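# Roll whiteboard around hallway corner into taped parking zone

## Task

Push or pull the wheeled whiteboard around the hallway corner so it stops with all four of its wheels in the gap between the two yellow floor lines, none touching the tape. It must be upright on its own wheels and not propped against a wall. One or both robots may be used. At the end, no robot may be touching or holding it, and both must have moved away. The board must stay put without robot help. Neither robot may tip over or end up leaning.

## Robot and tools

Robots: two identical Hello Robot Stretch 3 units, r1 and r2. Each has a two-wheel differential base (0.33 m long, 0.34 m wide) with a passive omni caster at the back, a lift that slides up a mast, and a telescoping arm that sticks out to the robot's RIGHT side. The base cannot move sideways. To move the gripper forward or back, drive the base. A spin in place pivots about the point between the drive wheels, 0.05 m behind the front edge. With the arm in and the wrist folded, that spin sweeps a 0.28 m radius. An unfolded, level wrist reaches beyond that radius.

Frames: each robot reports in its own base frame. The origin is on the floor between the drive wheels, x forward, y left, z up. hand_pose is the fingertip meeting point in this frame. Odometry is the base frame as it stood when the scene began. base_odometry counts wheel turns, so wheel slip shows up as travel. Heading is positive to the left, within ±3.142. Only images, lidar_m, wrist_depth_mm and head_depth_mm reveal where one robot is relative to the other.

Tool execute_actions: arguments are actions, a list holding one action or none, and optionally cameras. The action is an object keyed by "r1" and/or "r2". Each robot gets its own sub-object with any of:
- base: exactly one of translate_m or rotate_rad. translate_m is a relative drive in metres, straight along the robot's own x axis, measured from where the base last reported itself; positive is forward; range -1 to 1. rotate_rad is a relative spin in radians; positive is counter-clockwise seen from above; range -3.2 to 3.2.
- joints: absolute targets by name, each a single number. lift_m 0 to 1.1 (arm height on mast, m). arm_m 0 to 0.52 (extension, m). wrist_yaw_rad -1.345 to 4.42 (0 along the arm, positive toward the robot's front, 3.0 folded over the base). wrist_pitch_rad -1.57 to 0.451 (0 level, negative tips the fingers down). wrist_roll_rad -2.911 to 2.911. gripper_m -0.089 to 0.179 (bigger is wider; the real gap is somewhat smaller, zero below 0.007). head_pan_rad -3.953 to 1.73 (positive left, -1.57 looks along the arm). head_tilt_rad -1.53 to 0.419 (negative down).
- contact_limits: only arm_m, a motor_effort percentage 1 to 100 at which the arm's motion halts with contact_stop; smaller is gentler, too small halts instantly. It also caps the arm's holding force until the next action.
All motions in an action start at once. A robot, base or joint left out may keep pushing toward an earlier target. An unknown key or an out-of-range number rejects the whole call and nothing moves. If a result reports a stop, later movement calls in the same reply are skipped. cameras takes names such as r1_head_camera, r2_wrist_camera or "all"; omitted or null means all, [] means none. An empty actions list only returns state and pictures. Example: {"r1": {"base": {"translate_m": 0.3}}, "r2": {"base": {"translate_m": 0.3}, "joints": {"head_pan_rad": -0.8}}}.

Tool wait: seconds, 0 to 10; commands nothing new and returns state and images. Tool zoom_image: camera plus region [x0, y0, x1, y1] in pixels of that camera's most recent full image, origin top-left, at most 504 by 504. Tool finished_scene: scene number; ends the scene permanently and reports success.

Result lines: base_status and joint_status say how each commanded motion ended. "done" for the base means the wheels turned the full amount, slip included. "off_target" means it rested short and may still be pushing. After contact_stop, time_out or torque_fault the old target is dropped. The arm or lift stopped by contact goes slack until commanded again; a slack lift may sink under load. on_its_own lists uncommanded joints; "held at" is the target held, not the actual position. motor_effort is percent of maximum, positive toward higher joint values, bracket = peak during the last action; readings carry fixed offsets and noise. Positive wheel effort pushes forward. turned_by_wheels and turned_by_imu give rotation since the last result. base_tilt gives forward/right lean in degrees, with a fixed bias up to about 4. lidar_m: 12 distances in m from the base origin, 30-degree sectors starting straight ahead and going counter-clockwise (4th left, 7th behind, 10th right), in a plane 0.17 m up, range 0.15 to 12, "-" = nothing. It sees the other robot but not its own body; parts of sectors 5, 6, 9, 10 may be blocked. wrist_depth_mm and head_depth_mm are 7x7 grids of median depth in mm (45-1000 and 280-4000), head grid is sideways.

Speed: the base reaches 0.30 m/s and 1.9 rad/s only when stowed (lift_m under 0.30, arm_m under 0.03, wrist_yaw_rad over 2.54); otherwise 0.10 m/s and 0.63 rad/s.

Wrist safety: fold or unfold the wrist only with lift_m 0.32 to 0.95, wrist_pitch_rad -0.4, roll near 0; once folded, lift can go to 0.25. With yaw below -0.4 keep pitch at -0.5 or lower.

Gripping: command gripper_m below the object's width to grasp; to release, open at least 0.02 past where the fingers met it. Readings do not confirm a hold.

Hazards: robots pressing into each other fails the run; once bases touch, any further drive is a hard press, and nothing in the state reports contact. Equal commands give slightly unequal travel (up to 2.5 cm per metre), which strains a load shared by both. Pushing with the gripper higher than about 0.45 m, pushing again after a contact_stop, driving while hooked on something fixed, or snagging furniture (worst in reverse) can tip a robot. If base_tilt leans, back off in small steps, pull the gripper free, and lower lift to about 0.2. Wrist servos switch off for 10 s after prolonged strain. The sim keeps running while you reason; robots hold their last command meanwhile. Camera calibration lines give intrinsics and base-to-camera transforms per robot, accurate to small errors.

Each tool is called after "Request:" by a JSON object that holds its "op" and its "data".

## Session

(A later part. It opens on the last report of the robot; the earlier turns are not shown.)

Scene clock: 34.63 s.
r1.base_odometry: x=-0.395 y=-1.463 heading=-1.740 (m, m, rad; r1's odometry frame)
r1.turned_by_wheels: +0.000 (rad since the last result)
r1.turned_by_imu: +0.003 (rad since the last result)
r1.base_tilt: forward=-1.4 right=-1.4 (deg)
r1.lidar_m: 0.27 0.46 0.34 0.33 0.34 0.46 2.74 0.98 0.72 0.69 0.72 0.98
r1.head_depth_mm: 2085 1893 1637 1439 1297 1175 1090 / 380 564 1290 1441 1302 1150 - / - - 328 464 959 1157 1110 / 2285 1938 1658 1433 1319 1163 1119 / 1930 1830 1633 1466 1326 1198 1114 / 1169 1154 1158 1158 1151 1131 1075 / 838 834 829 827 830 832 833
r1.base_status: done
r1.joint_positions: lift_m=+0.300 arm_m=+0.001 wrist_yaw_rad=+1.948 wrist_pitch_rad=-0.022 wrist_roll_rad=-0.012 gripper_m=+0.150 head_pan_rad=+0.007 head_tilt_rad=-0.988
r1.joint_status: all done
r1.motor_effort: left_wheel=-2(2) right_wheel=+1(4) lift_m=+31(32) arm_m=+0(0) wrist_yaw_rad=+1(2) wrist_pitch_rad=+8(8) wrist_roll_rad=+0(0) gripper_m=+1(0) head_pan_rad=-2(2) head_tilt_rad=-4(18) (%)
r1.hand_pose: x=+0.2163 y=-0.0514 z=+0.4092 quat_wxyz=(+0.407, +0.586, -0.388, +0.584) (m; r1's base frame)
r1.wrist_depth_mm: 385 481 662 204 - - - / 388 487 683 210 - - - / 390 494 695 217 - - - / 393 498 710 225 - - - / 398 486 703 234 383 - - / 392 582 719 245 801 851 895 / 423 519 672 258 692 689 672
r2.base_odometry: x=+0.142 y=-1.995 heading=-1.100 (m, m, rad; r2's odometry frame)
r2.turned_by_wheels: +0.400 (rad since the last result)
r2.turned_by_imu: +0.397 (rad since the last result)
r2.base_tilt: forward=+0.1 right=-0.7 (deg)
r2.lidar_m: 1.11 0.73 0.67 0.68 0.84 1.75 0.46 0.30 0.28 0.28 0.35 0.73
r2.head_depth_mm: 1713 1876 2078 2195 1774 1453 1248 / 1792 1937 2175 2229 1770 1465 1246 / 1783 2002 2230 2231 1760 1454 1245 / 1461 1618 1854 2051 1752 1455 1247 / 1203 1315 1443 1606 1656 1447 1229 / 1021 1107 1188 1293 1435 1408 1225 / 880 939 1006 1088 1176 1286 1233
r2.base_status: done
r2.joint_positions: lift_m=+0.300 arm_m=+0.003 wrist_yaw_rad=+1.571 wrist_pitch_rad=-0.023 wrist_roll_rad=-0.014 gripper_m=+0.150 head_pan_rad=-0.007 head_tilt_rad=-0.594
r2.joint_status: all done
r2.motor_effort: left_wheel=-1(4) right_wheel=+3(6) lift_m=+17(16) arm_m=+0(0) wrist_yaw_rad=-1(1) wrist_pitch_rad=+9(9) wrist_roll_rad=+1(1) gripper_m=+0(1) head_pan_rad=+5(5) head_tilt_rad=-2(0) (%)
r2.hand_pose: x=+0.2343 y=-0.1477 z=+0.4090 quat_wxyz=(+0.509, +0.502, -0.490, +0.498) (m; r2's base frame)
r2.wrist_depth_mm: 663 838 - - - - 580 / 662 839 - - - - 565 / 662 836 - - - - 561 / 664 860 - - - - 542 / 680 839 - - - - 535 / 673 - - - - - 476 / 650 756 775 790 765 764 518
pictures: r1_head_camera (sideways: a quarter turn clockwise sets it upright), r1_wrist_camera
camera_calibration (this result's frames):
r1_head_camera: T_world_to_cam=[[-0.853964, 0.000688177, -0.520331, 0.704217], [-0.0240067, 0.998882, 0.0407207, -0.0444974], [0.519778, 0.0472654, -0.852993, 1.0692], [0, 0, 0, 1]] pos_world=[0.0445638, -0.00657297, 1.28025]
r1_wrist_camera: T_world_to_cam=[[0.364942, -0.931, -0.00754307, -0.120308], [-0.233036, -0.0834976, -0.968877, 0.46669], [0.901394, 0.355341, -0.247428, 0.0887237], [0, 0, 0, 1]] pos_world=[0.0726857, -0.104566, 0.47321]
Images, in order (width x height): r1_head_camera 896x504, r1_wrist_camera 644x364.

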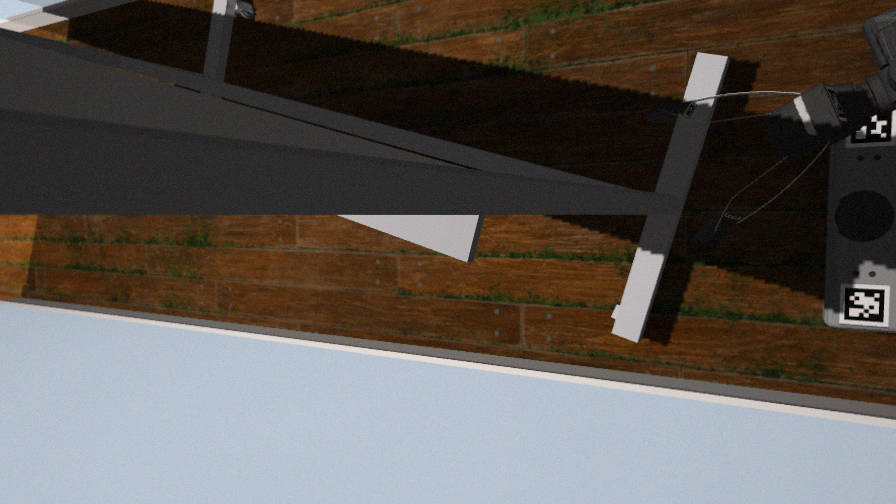

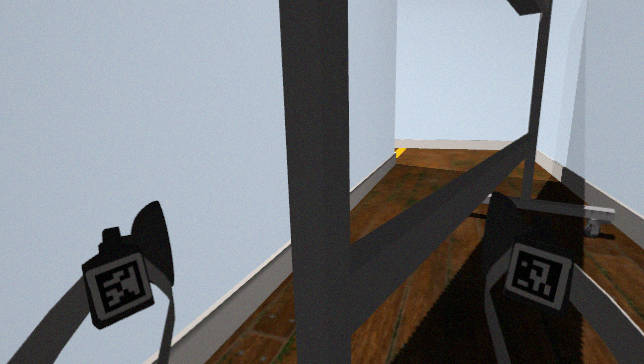

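Request:
{"op": "execute_actions", "data": {"actions": [{"r1":{"base":{"translate_m":0.08}},"r2":{"base":{"translate_m":0.75}}}], "cameras": []}}

Request:
{"op": "execute_actions", "data": {"actions": [{"r1":{"joints":{"gripper_m":0.0}},"r2":{"base":{"rotate_rad":-0.55}}}], "cameras": []}}

Request:
{"op": "execute_actions", "data": {"actions": [{"r1":{"joints":{"arm_m":0.3,"head_tilt_rad":-0.8,"head_pan_rad":-0.2}}}], "cameras": ["r1_head_camera","r1_wrist_camera","r2_nav_camera"]}}

Scene clock: 43.57 s.
r1.base_odometry: x=-0.409 y=-1.542 heading=-1.740 (m, m, rad; r1's odometry frame)
r1.turned_by_wheels: +0.000 (rad since the last result)
r1.turned_by_imu: +0.001 (rad since the last result)
r1.base_tilt: forward=-1.5 right=-1.4 (deg)
r1.lidar_m: 0.19 0.46 0.34 0.33 0.34 0.46 2.73 0.98 0.72 0.69 0.72 0.98
r1.head_depth_mm: 1737 1843 1634 1441 1296 1180 1075 / - 428 1565 1424 1311 1179 - / - - - 306 466 1139 1112 / 2294 1935 1668 1488 1280 1163 1121 / 1930 1841 1623 1468 1329 1176 1112 / 1169 1159 1158 1153 1157 1131 1078 / 835 835 831 828 832 832 832
r1.base_status: done
r1.joint_positions: lift_m=+0.300 arm_m=+0.001 wrist_yaw_rad=+1.948 wrist_pitch_rad=-0.022 wrist_roll_rad=-0.012 gripper_m=+0.150 head_pan_rad=+0.007 head_tilt_rad=-0.988
r1.joint_status: not commanded
r1.motor_effort: left_wheel=-2(4) right_wheel=+2(6) lift_m=+31(31) arm_m=+0(0) wrist_yaw_rad=+1(1) wrist_pitch_rad=+8(8) wrist_roll_rad=+0(0) gripper_m=+1(0) head_pan_rad=-2(2) head_tilt_rad=-4(4) (%)
r1.hand_pose: x=+0.2163 y=-0.0514 z=+0.4092 quat_wxyz=(+0.406, +0.586, -0.388, +0.584) (m; r1's base frame)
r1.wrist_depth_mm: 386 483 130 - - - - / 387 491 136 - - - - / 388 496 140 - - - - / 392 495 145 - - - - / 396 484 151 - 353 - - / 393 582 159 225 301 865 862 / 423 513 168 194 671 679 663
r2.base_odometry: x=+0.482 y=-2.663 heading=-1.100 (m, m, rad; r2's odometry frame)
r2.turned_by_wheels: +0.000 (rad since the last result)
r2.turned_by_imu: -0.005 (rad since the last result)
r2.base_tilt: forward=+0.2 right=-0.7 (deg)
r2.lidar_m: 0.65 0.42 0.39 0.39 0.49 1.00 0.94 0.61 0.56 0.56 1.52 1.40
r2.head_depth_mm: 1134 1241 1370 1525 1674 1464 1243 / 1175 1287 1432 1596 1716 1455 1244 / 1088 1265 1434 1650 1755 1452 1239 / 847 944 1072 1231 1458 1421 1233 / 690 757 836 930 1052 1203 1199 / 583 630 681 744 821 914 1031 / 504 539 576 622 673 735 810
r2.base_status: done
r2.joint_positions: lift_m=+0.300 arm_m=+0.003 wrist_yaw_rad=+1.571 wrist_pitch_rad=-0.023 wrist_roll_rad=-0.014 gripper_m=+0.150 head_pan_rad=-0.007 head_tilt_rad=-0.594
r2.joint_status: not commanded
r2.motor_effort: left_wheel=-1(3) right_wheel=+1(9) lift_m=+16(17) arm_m=-1(0) wrist_yaw_rad=-1(1) wrist_pitch_rad=+9(9) wrist_roll_rad=+0(1) gripper_m=+0(0) head_pan_rad=+5(4) head_tilt_rad=-4(2) (%)
r2.hand_pose: x=+0.2343 y=-0.1477 z=+0.4090 quat_wxyz=(+0.509, +0.502, -0.490, +0.498) (m; r2's base frame)
r2.wrist_depth_mm: 428 531 730 - - - 963 / 432 534 720 - - - 993 / 434 548 732 - - - - / 433 543 739 - - - - / 436 516 733 - - - - / 439 - 751 - - - - / 428 582 715 785 778 763 718
pictures: none
No camera images: the call's "cameras" was empty. Leave "cameras" out to get every camera's image.

Scene clock: 45.80 s.
r1.base_odometry: x=-0.409 y=-1.542 heading=-1.740 (m, m, rad; r1's odometry frame)
r1.turned_by_wheels: +0.000 (rad since the last result)
r1.turned_by_imu: +0.000 (rad since the last result)
r1.base_tilt: forward=-1.5 right=-1.4 (deg)
r1.lidar_m: 0.20 0.46 0.34 0.33 0.34 0.46 2.73 0.99 0.72 0.69 0.72 0.98
r1.head_depth_mm: - 1841 1632 1452 1295 1169 1090 / - - - 1406 1301 1182 - / 2278 1915 1666 578 553 1141 1113 / 2293 1932 1675 1486 1310 1164 1119 / 1927 1847 1623 1462 1333 1181 1113 / 1158 1168 1159 1160 1156 1119 1073 / 836 832 835 830 826 831 830
r1.base_status: not commanded
r1.joint_positions: lift_m=+0.300 arm_m=+0.001 wrist_yaw_rad=+2.001 wrist_pitch_rad=-0.022 wrist_roll_rad=-0.012 gripper_m=+0.001 head_pan_rad=+0.007 head_tilt_rad=-0.988
r1.joint_status: all done
r1.on_its_own: wrist_yaw_rad is held at +1.998, not at your +1.950, by its stall guard, which is not easing now
r1.motor_effort: left_wheel=+1(2) right_wheel=+5(4) lift_m=+31(31) arm_m=+0(0) wrist_yaw_rad=-2(36) wrist_pitch_rad=+8(8) wrist_roll_rad=+0(0) gripper_m=-16(98) head_pan_rad=-2(2) head_tilt_rad=-5(4) (%)
r1.hand_pose: x=+0.2110 y=-0.0391 z=+0.4092 quat_wxyz=(+0.391, +0.596, -0.373, +0.595) (m; r1's base frame)
r1.wrist_depth_mm: 367 460 631 133 - - - / 371 464 622 137 - - - / 372 472 633 141 - - - / 380 470 652 147 - - - / 380 480 593 151 - 507 - / 381 487 635 159 225 859 859 / 385 471 647 165 234 675 667
r2.base_odometry: x=+0.482 y=-2.663 heading=-1.650 (m, m, rad; r2's odometry frame)
r2.turned_by_wheels: -0.550 (rad since the last result)
r2.turned_by_imu: -0.545 (rad since the last result)
r2.base_tilt: forward=+0.2 right=-0.7 (deg)
r2.lidar_m: 1.39 0.68 0.43 0.39 0.39 0.48 0.94 0.97 0.62 0.56 0.56 1.54
r2.head_depth_mm: 1246 1383 1553 1771 1774 1467 1240 / 1223 1351 1524 1726 1760 1470 1243 / 1200 1337 1482 1710 1750 1444 1240 / 1189 1312 1463 1661 1753 1443 1240 / 1171 1287 1436 1637 1762 1438 1237 / 1148 1274 1409 1610 1737 1427 1230 / 1132 1262 1392 1565 1680 1443 1230
r2.base_status: done
r2.joint_positions: lift_m=+0.300 arm_m=+0.003 wrist_yaw_rad=+1.571 wrist_pitch_rad=-0.023 wrist_roll_rad=-0.014 gripper_m=+0.150 head_pan_rad=-0.007 head_tilt_rad=-0.594
r2.joint_status: not commanded
r2.motor_effort: left_wheel=+2(5) right_wheel=-3(8) lift_m=+16(17) arm_m=+0(0) wrist_yaw_rad=-1(0) wrist_pitch_rad=+9(9) wrist_roll_rad=+1(0) gripper_m=+0(1) head_pan_rad=+4(5) head_tilt_rad=-1(2) (%)
r2.hand_pose: x=+0.2343 y=-0.1477 z=+0.4090 quat_wxyz=(+0.509, +0.502, -0.490, +0.498) (m; r2's base frame)
r2.wrist_depth_mm: 830 - - - - - - / 817 - - - - - - / 800 - - - - - - / 786 - - - - - - / 778 - - - - - - / 784 - - - - - - / 715 754 799 774 767 769 697
pictures: none
No camera images: the call's "cameras" was empty. Leave "cameras" out to get every camera's image.

Scene clock: 49.23 s.
r1.base_odometry: x=-0.409 y=-1.542 heading=-1.740 (m, m, rad; r1's odometry frame)
r1.turned_by_wheels: +0.000 (rad since the last result)
r1.turned_by_imu: +0.000 (rad since the last result)
r1.base_tilt: forward=-1.4 right=-1.4 (deg)
r1.lidar_m: 1.27 0.46 0.34 0.32 0.34 0.46 2.72 0.98 0.72 0.69 0.72 0.27
r1.head_depth_mm: 403 409 417 426 424 595 1072 / 611 633 650 655 575 909 1018 / 1266 1066 921 1608 1418 1252 1077 / 3094 2623 2056 1706 1447 1259 1085 / 3046 2639 2075 1713 1459 1259 1118 / 3065 2676 2085 1711 1465 1273 1119 / 1973 1664 1451 1277 1145 1047 958
r1.base_status: not commanded
r1.joint_positions: lift_m=+0.300 arm_m=+0.300 wrist_yaw_rad=+2.060 wrist_pitch_rad=-0.022 wrist_roll_rad=-0.012 gripper_m=+0.000 head_pan_rad=-0.193 head_tilt_rad=-0.803
r1.joint_status: all done
r1.on_its_own: wrist_yaw_rad is held at +2.059, not at your +1.950, by its stall guard, which is not easing now
r1.motor_effort: left_wheel=-1(4) right_wheel=+2(4) lift_m=+31(32) arm_m=+4(5) wrist_yaw_rad=-1(48) wrist_pitch_rad=+8(8) wrist_roll_rad=+0(0) gripper_m=-2(19) head_pan_rad=-3(15) head_tilt_rad=+1(12) (%)
r1.hand_pose: x=+0.2044 y=-0.3246 z=+0.4092 quat_wxyz=(+0.373, +0.606, -0.355, +0.606) (m; r1's base frame)
r1.wrist_depth_mm: 596 216 950 - - - - / 603 224 - - - - - / 604 232 - - - - - / 618 240 - - 706 - - / 629 691 937 - - - - / 633 702 270 797 875 851 812 / 620 691 674 698 685 684 662
r2.base_odometry: x=+0.482 y=-2.663 heading=-1.650 (m, m, rad; r2's odometry frame)
r2.turned_by_wheels: +0.000 (rad since the last result)
r2.turned_by_imu: +0.000 (rad since the last result)
r2.base_tilt: forward=+0.1 right=-0.8 (deg)
r2.lidar_m: 1.40 0.68 0.43 0.39 0.39 0.48 0.94 0.97 0.62 0.56 0.56 1.55
r2.head_depth_mm: 1241 1373 1547 1784 1778 1460 1244 / 1223 1356 1528 1734 1765 1451 1237 / 1199 1327 1504 1700 1760 1449 1241 / 1189 1311 1484 1663 1744 1444 1235 / 1157 1288 1431 1621 1752 1450 1236 / 1160 1269 1423 1596 1726 1437 1234 / 1139 1247 1388 1567 1685 1431 1225
r2.base_status: not commanded
r2.joint_positions: lift_m=+0.300 arm_m=+0.003 wrist_yaw_rad=+1.571 wrist_pitch_rad=-0.023 wrist_roll_rad=-0.014 gripper_m=+0.150 head_pan_rad=-0.007 head_tilt_rad=-0.594
r2.joint_status: not commanded
r2.motor_effort: left_wheel=+1(2) right_wheel=-3(2) lift_m=+16(16) arm_m=-1(0) wrist_yaw_rad=-1(0) wrist_pitch_rad=+9(9) wrist_roll_rad=+1(0) gripper_m=+0(1) head_pan_rad=+5(5) head_tilt_rad=-2(2) (%)
r2.hand_pose: x=+0.2343 y=-0.1477 z=+0.4090 quat_wxyz=(+0.509, +0.502, -0.490, +0.498) (m; r2's base frame)
r2.wrist_depth_mm: 815 - - - - - - / 808 - - - - - - / 797 - - - - - - / 787 - - - - - - / 790 - - - - - - / 774 - - - - - - / 722 767 787 784 769 771 699
pictures: r1_head_camera (sideways: a quarter turn clockwise sets it upright), r1_wrist_camera, r2_nav_camera (sideways: a quarter turn counterclockwise sets it upright)
camera_calibration (this result's frames):
r1_head_camera: T_world_to_cam=[[-0.72903, 0.149111, -0.668043, 0.895902], [0.167693, 0.985149, 0.0368885, -0.040687], [0.663622, -0.0851337, -0.743208, 0.925582], [0, 0, 0, 1]] pos_world=[0.0457255, -0.014708, 1.2879]
r1_wrist_camera: T_world_to_cam=[[0.466312, -0.884588, -0.00762244, -0.375868], [-0.222308, -0.108841, -0.968882, 0.430683], [0.856232, 0.453496, -0.247404, 0.237642], [0, 0, 0, 1]] pos_world=[0.0675389, -0.393382, 0.47321]
r2_nav_camera: T_world_to_cam=[[0.51758, 0.0301845, 0.855102, -1.07957], [0.0546095, -0.998505, 0.00219223, 0.0483472], [0.85389, 0.0455621, -0.518455, 0.621063], [0, 0, 0, 1]] pos_world=[0.0258054, 0.0525644, 1.24503]
Images, in order (width x height): r1_head_camera 896x504, r1_wrist_camera 644x364, r2_nav_camera 672x504.

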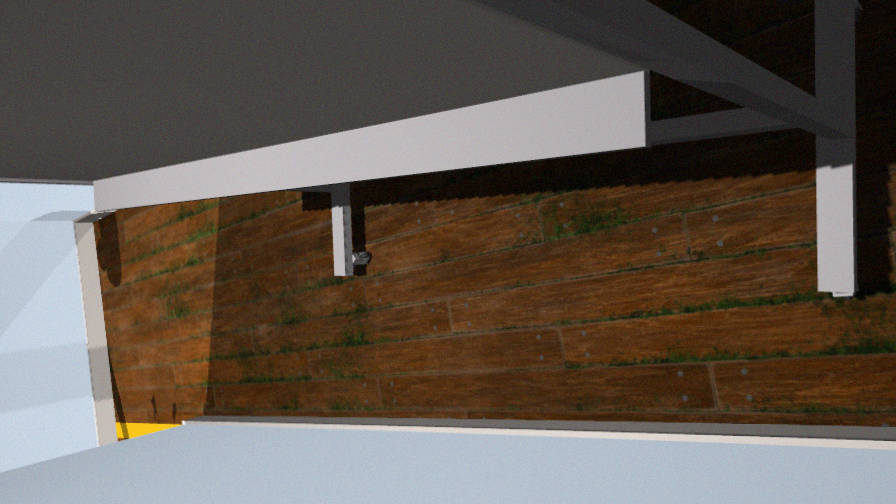

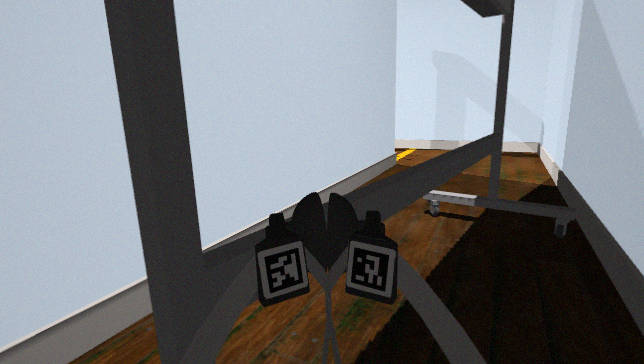

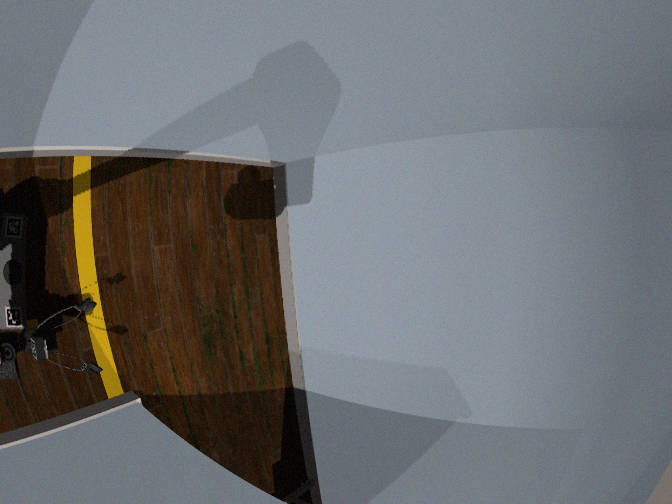

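Request:
{"op": "execute_actions", "data": {"actions": [{"r1":{"base":{"translate_m":-0.1}}}], "cameras": []}}

Request:
{"op": "execute_actions", "data": {"actions": [{"r1":{"joints":{"arm_m":0.05,"wrist_yaw_rad":1.57,"gripper_m":0.15}}}], "cameras": ["r1_wrist_camera"]}}

Request:
{"op": "execute_actions", "data": {"actions": [{"r1":{"base":{"translate_m":0.14}}}], "cameras": ["r1_wrist_camera"]}}

Scene clock: 51.60 s.
r1.base_odometry: x=-0.392 y=-1.443 heading=-1.740 (m, m, rad; r1's odometry frame)
r1.turned_by_wheels: +0.000 (rad since the last result)
r1.turned_by_imu: +0.000 (rad since the last result)
r1.base_tilt: forward=-1.5 right=-1.4 (deg)
r1.lidar_m: 1.27 0.46 0.34 0.33 0.34 0.46 2.73 0.98 0.72 0.69 0.72 0.35
r1.head_depth_mm: 354 358 374 449 1390 1243 1086 / 540 556 573 594 614 1091 1087 / 1136 986 864 731 1386 1235 1094 / 3184 2623 1996 1699 1445 1260 1101 / 3135 2632 2086 1719 1450 1261 1117 / 3161 2634 2092 1726 1465 1269 1126 / 1971 1671 1451 1282 1149 1046 958
r1.base_status: done
r1.joint_positions: lift_m=+0.300 arm_m=+0.300 wrist_yaw_rad=+2.060 wrist_pitch_rad=-0.022 wrist_roll_rad=-0.012 gripper_m=+0.000 head_pan_rad=-0.193 head_tilt_rad=-0.803
r1.joint_status: not commanded
r1.on_its_own: wrist_yaw_rad is held at +2.059, not at your +1.950, by its stall guard, which is not easing now
r1.motor_effort: left_wheel=-1(5) right_wheel=+1(3) lift_m=+31(31) arm_m=+3(3) wrist_yaw_rad=-1(1) wrist_pitch_rad=+8(8) wrist_roll_rad=+0(0) gripper_m=-3(2) head_pan_rad=-3(3) head_tilt_rad=+1(1) (%)
r1.hand_pose: x=+0.2044 y=-0.3246 z=+0.4092 quat_wxyz=(+0.373, +0.606, -0.355, +0.606) (m; r1's base frame)
r1.wrist_depth_mm: 595 733 846 - - - - / 603 740 841 - - - - / 611 753 323 - - - - / 621 768 888 - 749 - - / 624 766 918 - - - - / 634 776 892 805 880 862 811 / 627 691 649 700 690 683 682
r2.base_odometry: x=+0.482 y=-2.663 heading=-1.650 (m, m, rad; r2's odometry frame)
r2.turned_by_wheels: +0.000 (rad since the last result)
r2.turned_by_imu: +0.000 (rad since the last result)
r2.base_tilt: forward=+0.1 right=-0.7 (deg)
r2.lidar_m: 1.40 0.68 0.43 0.39 0.39 0.48 0.94 0.97 0.62 0.56 0.56 1.54
r2.head_depth_mm: 1238 1382 1554 1785 1766 1462 1237 / 1225 1344 1524 1746 1770 1456 1241 / 1206 1328 1497 1711 1749 1462 1239 / 1187 1317 1472 1668 1758 1457 1237 / 1166 1288 1442 1640 1719 1445 1227 / 1146 1268 1416 1598 1720 1439 1234 / 1143 1255 1385 1568 1702 1430 1223
r2.base_status: not commanded
r2.joint_positions: lift_m=+0.300 arm_m=+0.003 wrist_yaw_rad=+1.571 wrist_pitch_rad=-0.023 wrist_roll_rad=-0.014 gripper_m=+0.150 head_pan_rad=-0.007 head_tilt_rad=-0.594
r2.joint_status: not commanded
r2.motor_effort: left_wheel=+2(2) right_wheel=-3(3) lift_m=+17(16) arm_m=-1(0) wrist_yaw_rad=+0(1) wrist_pitch_rad=+9(9) wrist_roll_rad=+0(1) gripper_m=-1(1) head_pan_rad=+5(5) head_tilt_rad=-3(2) (%)
r2.hand_pose: x=+0.2343 y=-0.1477 z=+0.4090 quat_wxyz=(+0.509, +0.502, -0.490, +0.498) (m; r2's base frame)
r2.wrist_depth_mm: 823 - - - - - - / 815 - - - - - - / 804 - - - - - - / 803 - - - - - - / 785 - - - - - - / 768 - - - - - - / 709 772 790 767 775 770 697
pictures: none
No camera images: the call's "cameras" was empty. Leave "cameras" out to get every camera's image.

Scene clock: 54.67 s.
r1.base_odometry: x=-0.392 y=-1.443 heading=-1.740 (m, m, rad; r1's odometry frame)
r1.turned_by_wheels: +0.000 (rad since the last result)
r1.turned_by_imu: +0.000 (rad since the last result)
r1.base_tilt: forward=-1.4 right=-1.2 (deg)
r1.lidar_m: 1.27 0.46 0.34 0.33 0.34 0.46 2.73 0.98 0.72 0.69 0.72 0.35
r1.head_depth_mm: 355 359 374 449 1399 1250 1082 / 542 557 575 594 615 1087 1084 / 1140 990 865 744 1376 1236 1086 / 3174 2637 2009 1715 1456 1258 1098 / 3166 2629 2063 1709 1460 1274 1119 / 3112 2693 2099 1718 1454 1264 1124 / 1982 1678 1444 1278 1153 1046 961
r1.base_status: not commanded
r1.joint_positions: lift_m=+0.300 arm_m=+0.050 wrist_yaw_rad=+1.571 wrist_pitch_rad=-0.022 wrist_roll_rad=-0.012 gripper_m=+0.150 head_pan_rad=-0.193 head_tilt_rad=-0.803
r1.joint_status: all done
r1.motor_effort: left_wheel=-1(1) right_wheel=+1(1) lift_m=+32(31) arm_m=-2(4) wrist_yaw_rad=-1(1) wrist_pitch_rad=+8(8) wrist_roll_rad=+0(0) gripper_m=+0(100) head_pan_rad=-3(3) head_tilt_rad=+0(1) (%)
r1.hand_pose: x=+0.2343 y=-0.1953 z=+0.4092 quat_wxyz=(+0.509, +0.503, -0.491, +0.498) (m; r1's base frame)
r1.wrist_depth_mm: 669 957 - 230 - 881 600 / 654 956 - 231 - 894 599 / 664 975 - 233 - 890 604 / 656 954 - 239 - 905 611 / 643 892 - 317 - - 611 / 619 863 900 317 897 860 565 / 655 720 716 624 685 682 629
r2.base_odometry: x=+0.482 y=-2.663 heading=-1.650 (m, m, rad; r2's odometry frame)
r2.turned_by_wheels: +0.000 (rad since the last result)
r2.turned_by_imu: +0.000 (rad since the last result)
r2.base_tilt: forward=+0.2 right=-0.6 (deg)
r2.lidar_m: 1.40 0.68 0.43 0.39 0.39 0.48 0.94 0.97 0.62 0.56 0.56 1.55
r2.head_depth_mm: 1248 1379 1549 1768 1769 1456 1242 / 1224 1348 1524 1753 1774 1459 1242 / 1205 1332 1489 1698 1750 1458 1233 / 1186 1312 1471 1668 1752 1450 1235 / 1167 1285 1450 1639 1740 1442 1234 / 1145 1266 1425 1605 1732 1435 1235 / 1136 1258 1394 1574 1686 1431 1223
r2.base_status: not commanded
r2.joint_positions: lift_m=+0.300 arm_m=+0.003 wrist_yaw_rad=+1.571 wrist_pitch_rad=-0.023 wrist_roll_rad=-0.014 gripper_m=+0.150 head_pan_rad=-0.007 head_tilt_rad=-0.594
r2.joint_status: not commanded
r2.motor_effort: left_wheel=+1(2) right_wheel=-3(3) lift_m=+16(16) arm_m=+0(0) wrist_yaw_rad=-1(2) wrist_pitch_rad=+9(9) wrist_roll_rad=+0(0) gripper_m=-1(0) head_pan_rad=+5(5) head_tilt_rad=-3(3) (%)
r2.hand_pose: x=+0.2343 y=-0.1477 z=+0.4090 quat_wxyz=(+0.509, +0.502, -0.490, +0.498) (m; r2's base frame)
r2.wrist_depth_mm: 816 - - - - - - / 802 - - - - - - / 799 - - - - - - / 803 - - - - - - / 778 - - - - - - / 776 - - - - - - / 716 756 793 785 758 756 686
pictures: r1_wrist_camera
camera_calibration (this result's frames):
r1_wrist_camera: T_world_to_cam=[[-0.00346967, -0.999965, -0.00762265, -0.187938], [-0.247385, 0.00824408, -0.968882, 0.480146], [0.968911, -0.00147598, -0.247405, 0.0381439], [0, 0, 0, 1]] pos_world=[0.0811707, -0.191833, 0.47321]
Images, in order (width x height): r1_wrist_camera 644x364.

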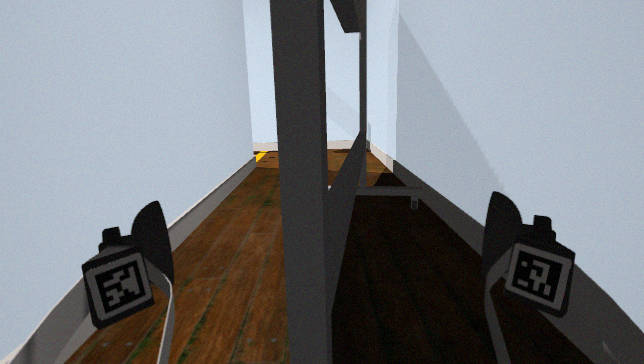

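Scene clock: 57.33 s.
r1.base_odometry: x=-0.415 y=-1.581 heading=-1.740 (m, m, rad; r1's odometry frame)
r1.turned_by_wheels: +0.000 (rad since the last result)
r1.turned_by_imu: +0.001 (rad since the last result)
r1.base_tilt: forward=-1.4 right=-1.3 (deg)
r1.lidar_m: 1.27 0.46 0.34 0.33 0.34 0.46 2.73 0.98 0.72 0.69 0.24 0.24
r1.head_depth_mm: 422 430 437 447 458 482 1019 / 643 663 682 658 585 877 894 / 1324 1103 924 1607 1423 1253 1082 / 3069 2621 2056 1691 1445 1260 1115 / 3098 2667 2082 1702 1453 1269 1121 / 3030 2659 2085 1709 1469 1271 1133 / 1979 1658 1441 1284 1150 1042 961
r1.base_status: done
r1.joint_positions: lift_m=+0.300 arm_m=+0.050 wrist_yaw_rad=+1.571 wrist_pitch_rad=-0.022 wrist_roll_rad=-0.012 gripper_m=+0.150 head_pan_rad=-0.193 head_tilt_rad=-0.803
r1.joint_status: not commanded
r1.motor_effort: left_wheel=-2(1) right_wheel=+1(6) lift_m=+31(32) arm_m=-2(2) wrist_yaw_rad=-1(1) wrist_pitch_rad=+8(8) wrist_roll_rad=+0(0) gripper_m=+1(0) head_pan_rad=-3(2) head_tilt_rad=+1(1) (%)
r1.hand_pose: x=+0.2343 y=-0.1953 z=+0.4092 quat_wxyz=(+0.509, +0.503, -0.491, +0.498) (m; r1's base frame)
r1.wrist_depth_mm: 650 969 87 89 - 897 598 / 651 962 89 89 - 906 604 / 652 959 93 91 - 880 609 / 652 960 96 94 - 907 607 / 654 878 100 98 - - 606 / 630 876 105 102 866 864 564 / 659 721 652 106 691 678 627
r2.base_odometry: x=+0.482 y=-2.663 heading=-1.650 (m, m, rad; r2's odometry frame)
r2.turned_by_wheels: +0.000 (rad since the last result)
r2.turned_by_imu: +0.000 (rad since the last result)
r2.base_tilt: forward=+0.1 right=-0.7 (deg)
r2.lidar_m: 1.40 0.68 0.43 0.39 0.39 0.48 0.94 0.97 0.62 0.56 0.56 1.54
r2.head_depth_mm: 1234 1388 1544 1790 1774 1465 1254 / 1228 1351 1528 1723 1764 1454 1244 / 1207 1332 1492 1707 1739 1448 1240 / 1189 1314 1469 1685 1751 1459 1233 / 1169 1287 1440 1633 1742 1442 1233 / 1155 1273 1400 1599 1722 1439 1234 / 1129 1258 1394 1567 1677 1440 1225
r2.base_status: not commanded
r2.joint_positions: lift_m=+0.300 arm_m=+0.003 wrist_yaw_rad=+1.571 wrist_pitch_rad=-0.023 wrist_roll_rad=-0.014 gripper_m=+0.150 head_pan_rad=-0.007 head_tilt_rad=-0.594
r2.joint_status: not commanded
r2.motor_effort: left_wheel=+1(2) right_wheel=-3(3) lift_m=+16(16) arm_m=+0(0) wrist_yaw_rad=-1(1) wrist_pitch_rad=+9(9) wrist_roll_rad=+0(1) gripper_m=+0(0) head_pan_rad=+6(5) head_tilt_rad=-1(1) (%)
r2.hand_pose: x=+0.2343 y=-0.1477 z=+0.4090 quat_wxyz=(+0.509, +0.502, -0.490, +0.498) (m; r2's base frame)
r2.wrist_depth_mm: 827 - - - - - - / 817 - - - - - - / 799 - - - - - - / 792 - - - - - - / 773 - - - - - - / 779 - - - - - - / 714 756 805 784 787 760 692
pictures: r1_wrist_camera
camera_calibration (this result's frames):
r1_wrist_camera: T_world_to_cam=[[-0.00346967, -0.999965, -0.00762272, -0.187938], [-0.247385, 0.00824415, -0.968882, 0.480146], [0.968911, -0.00147596, -0.247405, 0.0381439], [0, 0, 0, 1]] pos_world=[0.0811707, -0.191833, 0.47321]
Images, in order (width x height): r1_wrist_camera 644x364.

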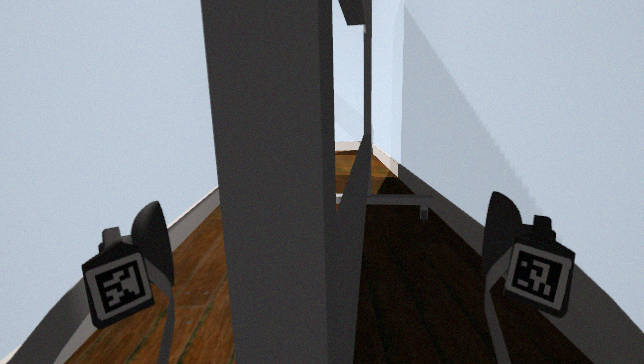

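Request:
{"op": "execute_actions", "data": {"actions": [{"r1":{"joints":{"gripper_m":0.01}}}], "cameras": []}}

Request:
{"op": "execute_actions", "data": {"actions": [{"r1":{"joints":{"arm_m":0.23}}}], "cameras": ["r1_wrist_camera","r1_nav_camera"]}}

Request:
{"op": "execute_actions", "data": {"actions": [{"r1":{"base":{"translate_m":0.4}}}], "cameras": ["r1_wrist_camera","r1_nav_camera","r2_nav_camera"]}}

Scene clock: 59.37 s.
r1.base_odometry: x=-0.415 y=-1.581 heading=-1.740 (m, m, rad; r1's odometry frame)
r1.turned_by_wheels: +0.000 (rad since the last result)
r1.turned_by_imu: +0.000 (rad since the last result)
r1.base_tilt: forward=-1.4 right=-1.4 (deg)
r1.lidar_m: 1.26 0.46 0.34 0.33 0.34 0.46 2.73 0.98 0.72 0.69 0.25 0.24
r1.head_depth_mm: 440 449 459 470 482 509 1050 / 664 684 710 656 586 897 891 / 1335 1108 1525 1613 1445 1253 1113 / 3096 2626 2059 1710 1447 1265 1120 / 3074 2652 2087 1725 1448 1263 1122 / 3027 2680 2110 1714 1460 1280 1127 / 1963 1684 1454 1275 1147 1041 955
r1.base_status: not commanded
r1.joint_positions: lift_m=+0.300 arm_m=+0.050 wrist_yaw_rad=+1.594 wrist_pitch_rad=-0.022 wrist_roll_rad=-0.012 gripper_m=+0.011 head_pan_rad=-0.193 head_tilt_rad=-0.803
r1.joint_status: all done
r1.on_its_own: wrist_yaw_rad is at rest, and its effort (-18) is outside its rest range (-12 to +12)
r1.motor_effort: left_wheel=+1(1) right_wheel=-3(5) lift_m=+31(31) arm_m=+0(2) wrist_yaw_rad=-18(26) wrist_pitch_rad=+8(8) wrist_roll_rad=+0(0) gripper_m=-19(98) head_pan_rad=-1(2) head_tilt_rad=+1(1) (%)
r1.hand_pose: x=+0.2342 y=-0.1892 z=+0.4092 quat_wxyz=(+0.503, +0.508, -0.485, +0.503) (m; r1's base frame)
r1.wrist_depth_mm: 631 914 - 85 - 940 621 / 628 903 - 88 - 937 634 / 639 896 - 91 - 946 618 / 638 881 - 94 - 966 624 / 627 881 - 98 - 954 632 / 621 819 - 101 791 816 637 / 615 713 702 105 681 695 625
r2.base_odometry: x=+0.482 y=-2.663 heading=-1.650 (m, m, rad; r2's odometry frame)
r2.turned_by_wheels: +0.000 (rad since the last result)
r2.turned_by_imu: +0.000 (rad since the last result)
r2.base_tilt: forward=+0.2 right=-0.7 (deg)
r2.lidar_m: 1.40 0.68 0.43 0.39 0.39 0.48 0.94 0.97 0.62 0.56 0.56 1.55
r2.head_depth_mm: 1241 1373 1560 1781 1775 1471 1237 / 1214 1352 1519 1737 1758 1464 1236 / 1207 1334 1492 1700 1755 1448 1240 / 1189 1311 1473 1668 1751 1446 1231 / 1168 1287 1452 1622 1737 1442 1235 / 1153 1273 1422 1612 1727 1433 1239 / 1139 1247 1394 1558 1692 1437 1221
r2.base_status: not commanded
r2.joint_positions: lift_m=+0.300 arm_m=+0.003 wrist_yaw_rad=+1.571 wrist_pitch_rad=-0.023 wrist_roll_rad=-0.014 gripper_m=+0.150 head_pan_rad=-0.007 head_tilt_rad=-0.594
r2.joint_status: not commanded
r2.motor_effort: left_wheel=+1(1) right_wheel=-3(3) lift_m=+16(16) arm_m=+0(0) wrist_yaw_rad=+0(1) wrist_pitch_rad=+9(9) wrist_roll_rad=+1(1) gripper_m=+0(1) head_pan_rad=+5(4) head_tilt_rad=-1(2) (%)
r2.hand_pose: x=+0.2343 y=-0.1477 z=+0.4090 quat_wxyz=(+0.509, +0.502, -0.490, +0.498) (m; r2's base frame)
r2.wrist_depth_mm: 825 - - - - - - / 813 - - - - - - / 803 - - - - - - / 795 - - - - - - / 790 - - - - - - / 789 - - - - - - / 724 759 774 765 774 767 677
pictures: none
No camera images: the call's "cameras" was empty. Leave "cameras" out to get every camera's image.

Scene clock: 61.93 s.
r1.base_odometry: x=-0.415 y=-1.581 heading=-1.740 (m, m, rad; r1's odometry frame)
r1.turned_by_wheels: +0.000 (rad since the last result)
r1.turned_by_imu: +0.000 (rad since the last result)
r1.base_tilt: forward=-1.4 right=-1.4 (deg)
r1.lidar_m: 1.27 0.46 0.34 0.33 0.34 0.46 2.73 0.98 0.72 0.69 0.38 0.98
r1.head_depth_mm: 693 734 762 731 1398 1187 1058 / 912 950 1359 1640 1402 1251 1115 / 1255 2319 1930 1696 1447 1248 1113 / 3104 2651 2055 1699 1448 1257 1117 / 3020 2642 2086 1701 1461 1266 1115 / 3070 2653 2092 1720 1470 1269 1126 / 1980 1667 1448 1275 1150 1044 958
r1.base_status: not commanded
r1.joint_positions: lift_m=+0.300 arm_m=+0.229 wrist_yaw_rad=+1.681 wrist_pitch_rad=-0.021 wrist_roll_rad=-0.012 gripper_m=+0.011 head_pan_rad=-0.193 head_tilt_rad=-0.803
r1.joint_status: all done
r1.on_its_own: wrist_yaw_rad is held at +1.654, not at your +1.570, by its stall guard, which is still easing
r1.motor_effort: left_wheel=+1(2) right_wheel=+1(6) lift_m=+31(32) arm_m=+5(6) wrist_yaw_rad=-21(28) wrist_pitch_rad=+8(8) wrist_roll_rad=+0(0) gripper_m=-18(21) head_pan_rad=-3(2) head_tilt_rad=+1(1) (%)
r1.hand_pose: x=+0.2328 y=-0.3464 z=+0.4094 quat_wxyz=(+0.481, +0.528, -0.463, +0.525) (m; r1's base frame)
r1.wrist_depth_mm: 753 - - 88 - 758 470 / 747 - - 90 - 748 468 / 756 - - 93 - 759 469 / 737 - - 97 - 765 469 / 753 - - 100 - 765 473 / 739 927 - 104 807 697 470 / 687 706 705 108 691 630 477
r2.base_odometry: x=+0.482 y=-2.663 heading=-1.650 (m, m, rad; r2's odometry frame)
r2.turned_by_wheels: +0.000 (rad since the last result)
r2.turned_by_imu: +0.000 (rad since the last result)
r2.base_tilt: forward=+0.2 right=-0.7 (deg)
r2.lidar_m: 1.39 0.68 0.43 0.39 0.39 0.48 0.94 0.97 0.62 0.56 0.56 1.54
r2.head_depth_mm: 1233 1387 1558 1778 1765 1460 1245 / 1216 1349 1515 1755 1752 1449 1241 / 1207 1331 1506 1701 1745 1462 1237 / 1184 1313 1472 1668 1761 1445 1235 / 1158 1290 1441 1628 1746 1430 1231 / 1157 1272 1414 1601 1730 1428 1227 / 1133 1253 1392 1559 1703 1439 1222
r2.base_status: not commanded
r2.joint_positions: lift_m=+0.300 arm_m=+0.003 wrist_yaw_rad=+1.571 wrist_pitch_rad=-0.023 wrist_roll_rad=-0.014 gripper_m=+0.150 head_pan_rad=-0.007 head_tilt_rad=-0.594
r2.joint_status: not commanded
r2.motor_effort: left_wheel=+2(2) right_wheel=-3(3) lift_m=+16(16) arm_m=+0(1) wrist_yaw_rad=-1(0) wrist_pitch_rad=+9(9) wrist_roll_rad=+0(0) gripper_m=+0(1) head_pan_rad=+5(5) head_tilt_rad=-1(2) (%)
r2.hand_pose: x=+0.2343 y=-0.1477 z=+0.4090 quat_wxyz=(+0.509, +0.502, -0.490, +0.498) (m; r2's base frame)
r2.wrist_depth_mm: 819 - - - - - - / 833 - - - - - - / 786 - - - - - - / 790 - - - - - - / 792 - - - - - - / 782 - - - - - - / 717 760 791 771 776 771 684
pictures: r1_nav_camera (sideways: a quarter turn counterclockwise sets it upright), r1_wrist_camera
camera_calibration (this result's frames):
r1_nav_camera: T_world_to_cam=[[0.720354, -0.155533, 0.675943, -0.845017], [-0.204312, -0.978877, -0.00750247, 0.0600166], [0.662832, -0.132699, -0.736916, 0.903814], [0, 0, 0, 1]] pos_world=[0.0218964, 0.0472555, 1.23767]
r1_wrist_camera: T_world_to_cam=[[0.105757, -0.994363, -0.00764033, -0.362527], [-0.245936, -0.0187108, -0.969105, 0.471661], [0.963499, 0.104369, -0.246529, 0.0770021], [0, 0, 0, 1]] pos_world=[0.0801469, -0.359695, 0.473302]
Images, in order (width x height): r1_nav_camera 672x504, r1_wrist_camera 644x364.

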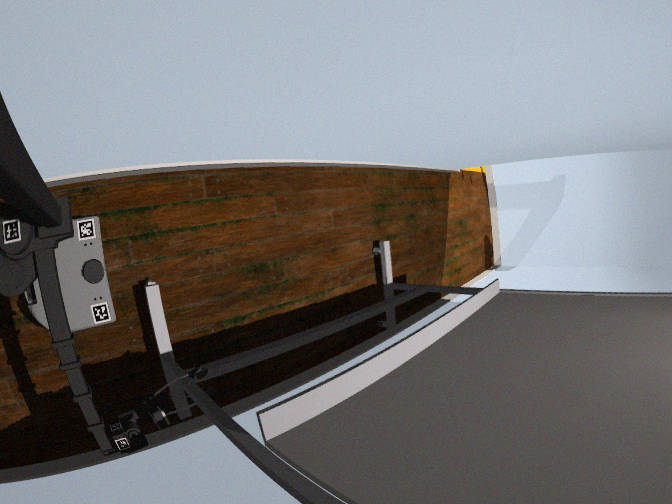

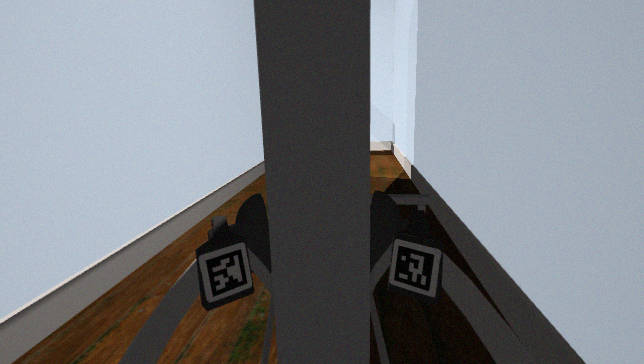

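Scene clock: 66.87 s.
r1.base_odometry: x=-0.483 y=-1.975 heading=-1.741 (m, m, rad; r1's odometry frame)
r1.turned_by_wheels: -0.001 (rad since the last result)
r1.turned_by_imu: -0.005 (rad since the last result)
r1.base_tilt: forward=-1.5 right=-1.4 (deg)
r1.lidar_m: 1.30 0.47 0.34 0.33 0.34 0.47 2.77 0.98 0.72 0.69 0.38 0.97
r1.head_depth_mm: 707 745 768 738 1398 1204 1060 / 927 966 1806 1612 1399 1242 1107 / 1322 2307 1870 1696 1438 1250 1116 / 2768 2639 2069 1694 1442 1252 1116 / 2741 2644 2099 1727 1454 1265 1122 / 2719 2662 2090 1732 1468 1278 1123 / 2547 1738 1490 1317 1168 1064 972
r1.base_status: done
r1.joint_positions: lift_m=+0.300 arm_m=+0.230 wrist_yaw_rad=+1.694 wrist_pitch_rad=-0.021 wrist_roll_rad=-0.012 gripper_m=+0.011 head_pan_rad=-0.193 head_tilt_rad=-0.803
r1.joint_status: not commanded
r1.on_its_own: wrist_yaw_rad is held at +1.699, not at your +1.570, by its stall guard, which is not easing now; right_wheel is at rest, and its effort (+19) is outside its rest range (-18 to +18)
r1.motor_effort: left_wheel=-5(7) right_wheel=+19(34) lift_m=+31(31) arm_m=+2(5) wrist_yaw_rad=+3(22) wrist_pitch_rad=+8(7) wrist_roll_rad=+0(0) gripper_m=-16(19) head_pan_rad=-3(2) head_tilt_rad=+1(0) (%)
r1.hand_pose: x=+0.2324 y=-0.3433 z=+0.4094 quat_wxyz=(+0.477, +0.532, -0.459, +0.528) (m; r1's base frame)
r1.wrist_depth_mm: 755 - - 87 - 754 465 / 752 - - 90 - 771 472 / 751 - - 93 - 767 472 / 753 - - 96 - 767 469 / 752 - - 100 - 764 475 / 751 911 812 103 798 701 469 / 682 729 706 107 677 628 469
r2.base_odometry: x=+0.482 y=-2.663 heading=-1.650 (m, m, rad; r2's odometry frame)
r2.turned_by_wheels: +0.000 (rad since the last result)
r2.turned_by_imu: +0.000 (rad since the last result)
r2.base_tilt: forward=+0.2 right=-0.7 (deg)
r2.lidar_m: 1.40 0.68 0.43 0.39 0.39 0.48 0.94 0.97 0.62 0.56 0.56 1.54
r2.head_depth_mm: 1235 1388 1561 1776 1760 1460 1248 / 1219 1359 1528 1736 1758 1458 1246 / 1196 1336 1488 1692 1761 1449 1237 / 1186 1320 1484 1651 1744 1445 1234 / 1165 1296 1440 1638 1731 1444 1234 / 1149 1267 1404 1606 1725 1436 1226 / 1137 1249 1387 1571 1688 1436 1224
r2.base_status: not commanded
r2.joint_positions: lift_m=+0.300 arm_m=+0.003 wrist_yaw_rad=+1.571 wrist_pitch_rad=-0.023 wrist_roll_rad=-0.014 gripper_m=+0.150 head_pan_rad=-0.007 head_tilt_rad=-0.594
r2.joint_status: not commanded
r2.motor_effort: left_wheel=+2(2) right_wheel=-3(2) lift_m=+17(16) arm_m=+0(1) wrist_yaw_rad=+0(0) wrist_pitch_rad=+9(9) wrist_roll_rad=+1(0) gripper_m=-1(1) head_pan_rad=+5(4) head_tilt_rad=-2(2) (%)
r2.hand_pose: x=+0.2343 y=-0.1477 z=+0.4090 quat_wxyz=(+0.509, +0.502, -0.490, +0.498) (m; r2's base frame)
r2.wrist_depth_mm: 817 - - - - - - / 807 - - - - - - / 803 - - - - - - / 798 - - - - - - / 792 - - - - - - / 776 - - - - - - / 718 757 786 765 784 757 690
pictures: r1_nav_camera (sideways: a quarter turn counterclockwise sets it upright), r1_wrist_camera, r2_nav_camera (sideways: a quarter turn counterclockwise sets it upright)
camera_calibration (this result's frames):
r1_nav_camera: T_world_to_cam=[[0.720354, -0.155533, 0.675943, -0.845017], [-0.204312, -0.978877, -0.00750247, 0.0600166], [0.662832, -0.132699, -0.736916, 0.903814], [0, 0, 0, 1]] pos_world=[0.0218964, 0.0472555, 1.23767]
r1_wrist_camera: T_world_to_cam=[[0.119258, -0.992834, -0.00766014, -0.361985], [-0.245641, -0.0220289, -0.969111, 0.47042], [0.961997, 0.117456, -0.246507, 0.0818982], [0, 0, 0, 1]] pos_world=[0.0799379, -0.358647, 0.473305]
r2_nav_camera: T_world_to_cam=[[0.51758, 0.0301844, 0.855102, -1.07957], [0.0546094, -0.998505, 0.00219223, 0.0483472], [0.85389, 0.0455619, -0.518455, 0.621063], [0, 0, 0, 1]] pos_world=[0.0258054, 0.0525644, 1.24503]
Images, in order (width x height): r1_nav_camera 672x504, r1_wrist_camera 644x364, r2_nav_camera 672x504.

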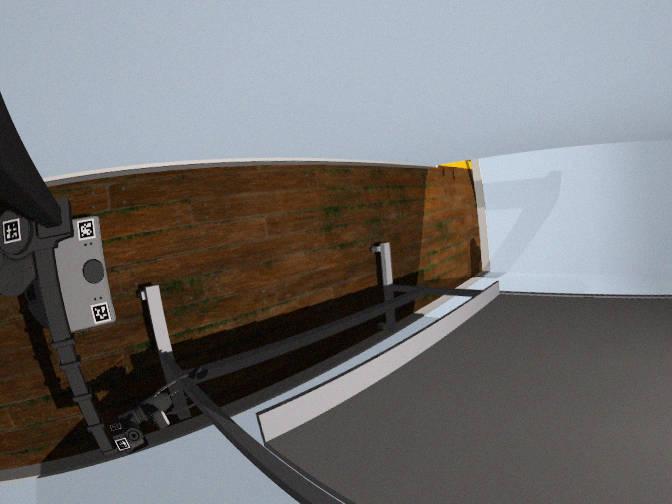

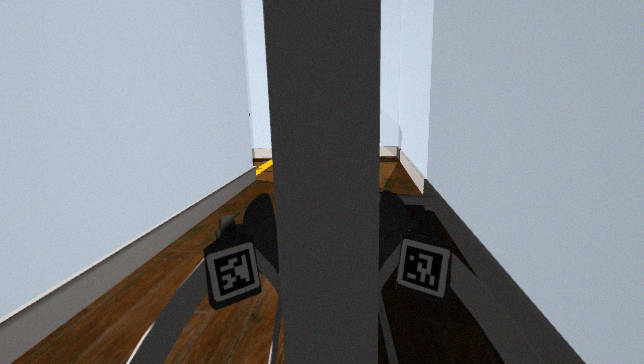

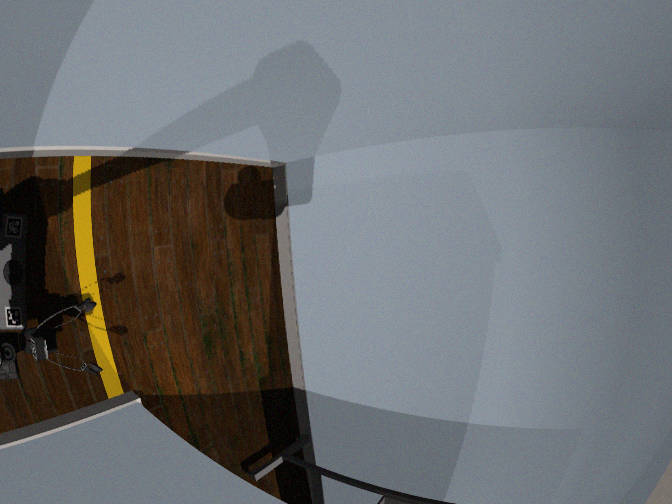

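Request:
{"op": "execute_actions", "data": {"actions": [{"r1":{"base":{"translate_m":0.95}},"r2":{"joints":{"head_tilt_rad":-0.9}}}], "cameras": ["r2_wrist_camera","r1_nav_camera","r2_nav_camera","r2_head_camera"]}}

Scene clock: 77.47 s.
r1.base_odometry: x=-0.644 y=-2.912 heading=-1.741 (m, m, rad; r1's odometry frame)
r1.turned_by_wheels: +0.000 (rad since the last result)
r1.turned_by_imu: -0.014 (rad since the last result)
r1.base_tilt: forward=-1.4 right=-1.4 (deg)
r1.lidar_m: 1.48 0.51 0.36 0.35 0.36 0.48 1.27 0.97 0.70 0.66 0.37 0.93
r1.head_depth_mm: 678 720 756 720 1391 1176 1066 / 882 947 914 1635 1398 1245 1103 / 1257 1596 1872 1696 1441 1250 1105 / 1935 2237 2065 1701 1444 1261 1118 / 1915 2196 2076 1704 1447 1265 1124 / 1869 2137 2107 1717 1480 1280 1121 / 1844 2119 2127 1448 1282 1139 1032
r1.base_status: done
r1.joint_positions: lift_m=+0.300 arm_m=+0.230 wrist_yaw_rad=+1.706 wrist_pitch_rad=-0.021 wrist_roll_rad=-0.012 gripper_m=+0.011 head_pan_rad=-0.193 head_tilt_rad=-0.803
r1.joint_status: not commanded
r1.on_its_own: wrist_yaw_rad is held at +1.699, not at your +1.570, by its stall guard, which is not easing now
r1.motor_effort: left_wheel=-4(8) right_wheel=+16(35) lift_m=+31(31) arm_m=+3(3) wrist_yaw_rad=-6(7) wrist_pitch_rad=+7(8) wrist_roll_rad=+0(0) gripper_m=-16(17) head_pan_rad=-3(2) head_tilt_rad=+1(1) (%)
r1.hand_pose: x=+0.2320 y=-0.3402 z=+0.4094 quat_wxyz=(+0.474, +0.534, -0.456, +0.531) (m; r1's base frame)
r1.wrist_depth_mm: 776 - - 87 - 713 443 / 771 - - 89 - 714 445 / 781 - - 93 - 718 440 / 771 - - 96 - 712 446 / 784 - - 99 - 719 446 / 767 927 842 103 791 656 443 / 689 716 710 107 692 633 439
r2.base_odometry: x=+0.482 y=-2.663 heading=-1.650 (m, m, rad; r2's odometry frame)
r2.turned_by_wheels: +0.000 (rad since the last result)
r2.turned_by_imu: +0.001 (rad since the last result)
r2.base_tilt: forward=+0.1 right=-0.7 (deg)
r2.lidar_m: 1.16 0.68 0.43 0.39 0.39 0.48 0.94 0.97 0.62 0.56 0.56 1.54
r2.head_depth_mm: 1063 1569 1794 1636 1417 1246 1130 / 1047 1555 1762 1613 1408 1250 1125 / 1286 1479 1686 1572 1421 1254 1122 / 1289 1501 1732 1615 1398 1244 1115 / 1261 1463 1747 1599 1401 1248 1115 / 1248 1451 1705 1593 1397 1243 1118 / 1226 1426 1660 1562 1400 1234 1114
r2.base_status: not commanded
r2.joint_positions: lift_m=+0.300 arm_m=+0.003 wrist_yaw_rad=+1.571 wrist_pitch_rad=-0.023 wrist_roll_rad=-0.014 gripper_m=+0.150 head_pan_rad=-0.007 head_tilt_rad=-0.888
r2.joint_status: all done
r2.motor_effort: left_wheel=+1(1) right_wheel=-3(3) lift_m=+16(16) arm_m=-1(0) wrist_yaw_rad=-1(1) wrist_pitch_rad=+9(9) wrist_roll_rad=+1(1) gripper_m=-1(0) head_pan_rad=+5(5) head_tilt_rad=-5(19) (%)
r2.hand_pose: x=+0.2343 y=-0.1477 z=+0.4090 quat_wxyz=(+0.509, +0.502, -0.490, +0.498) (m; r2's base frame)
r2.wrist_depth_mm: 812 - - - - - - / 802 - - - - - - / 799 - - - - - - / 794 - - - - - - / 797 - - - - - - / 778 - - 975 - - - / 702 762 794 764 773 760 690
pictures: r1_nav_camera (sideways: a quarter turn counterclockwise sets it upright), r2_head_camera (sideways: a quarter turn clockwise sets it upright), r2_nav_camera (sideways: a quarter turn counterclockwise sets it upright), r2_wrist_camera
camera_calibration (this result's frames):
r1_nav_camera: T_world_to_cam=[[0.720354, -0.155533, 0.675944, -0.845018], [-0.204312, -0.978877, -0.00750248, 0.0600166], [0.662833, -0.132699, -0.736915, 0.903814], [0, 0, 0, 1]] pos_world=[0.0218965, 0.0472555, 1.23767]
r2_head_camera: T_world_to_cam=[[-0.784548, -0.043923, -0.618511, 0.83458], [-0.0384889, 0.999014, -0.0221229, 0.0332477], [0.618873, 0.00644932, -0.785465, 0.973875], [0, 0, 0, 1]] pos_world=[0.0533434, -0.00283851, 1.28188]
r2_nav_camera: T_world_to_cam=[[0.7436, 0.0286552, 0.668011, -0.837085], [0.0526388, -0.998489, -0.0157636, 0.0717331], [0.66655, 0.046885, -0.743985, 0.915577], [0, 0, 0, 1]] pos_world=[0.00840255, 0.0526847, 1.24149]
r2_wrist_camera: T_world_to_cam=[[0.0446306, -0.998696, -0.0247958, -0.137944], [-0.163559, 0.0171809, -0.986384, 0.488188], [0.985523, 0.0480785, -0.162579, 0.00856529], [0, 0, 0, 1]] pos_world=[0.0775628, -0.146563, 0.479513]
Images, in order (width x height): r1_nav_camera 672x504, r2_head_camera 896x504, r2_nav_camera 672x504, r2_wrist_camera 644x364.

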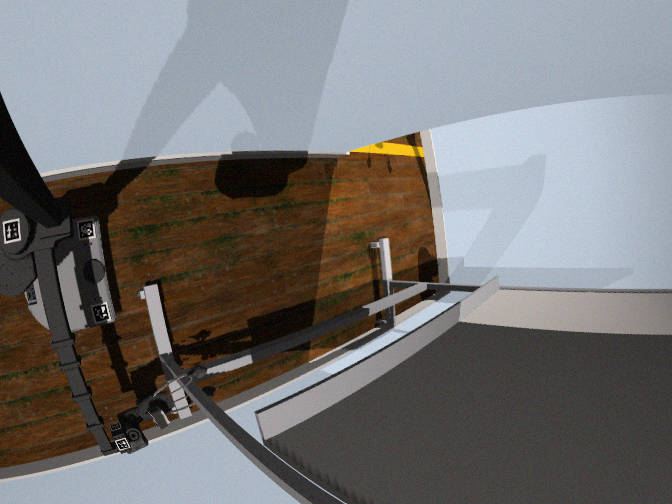

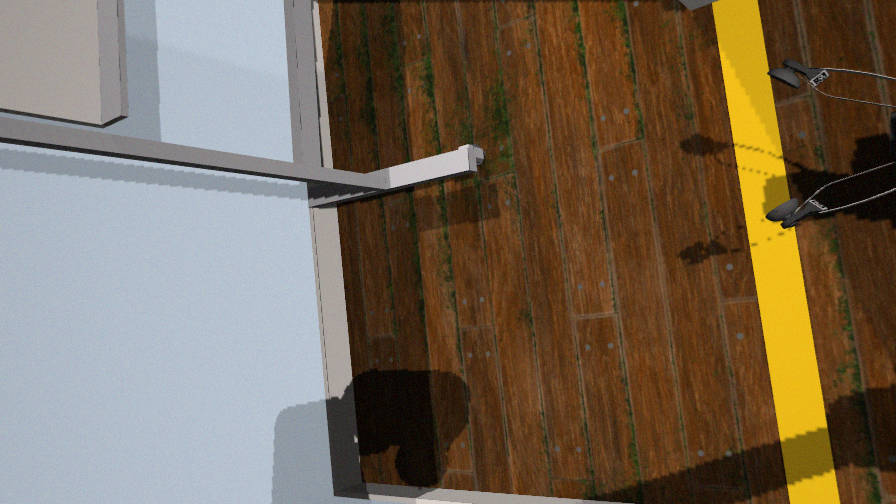

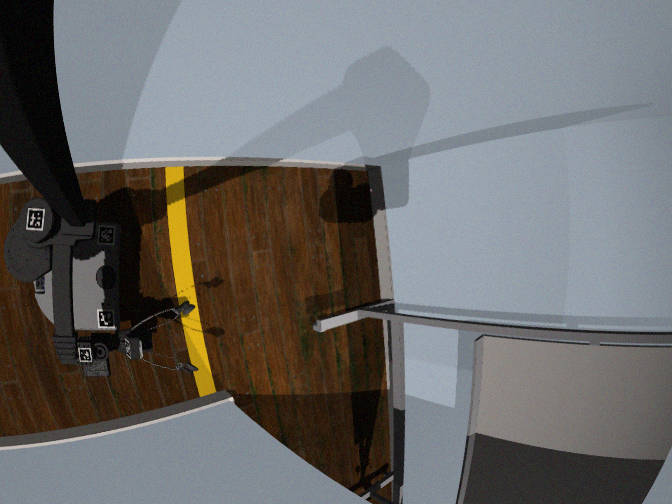

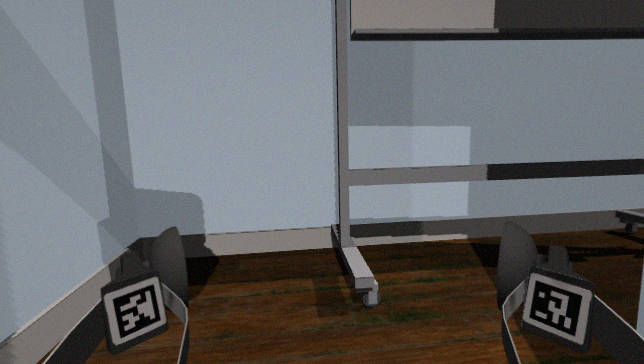

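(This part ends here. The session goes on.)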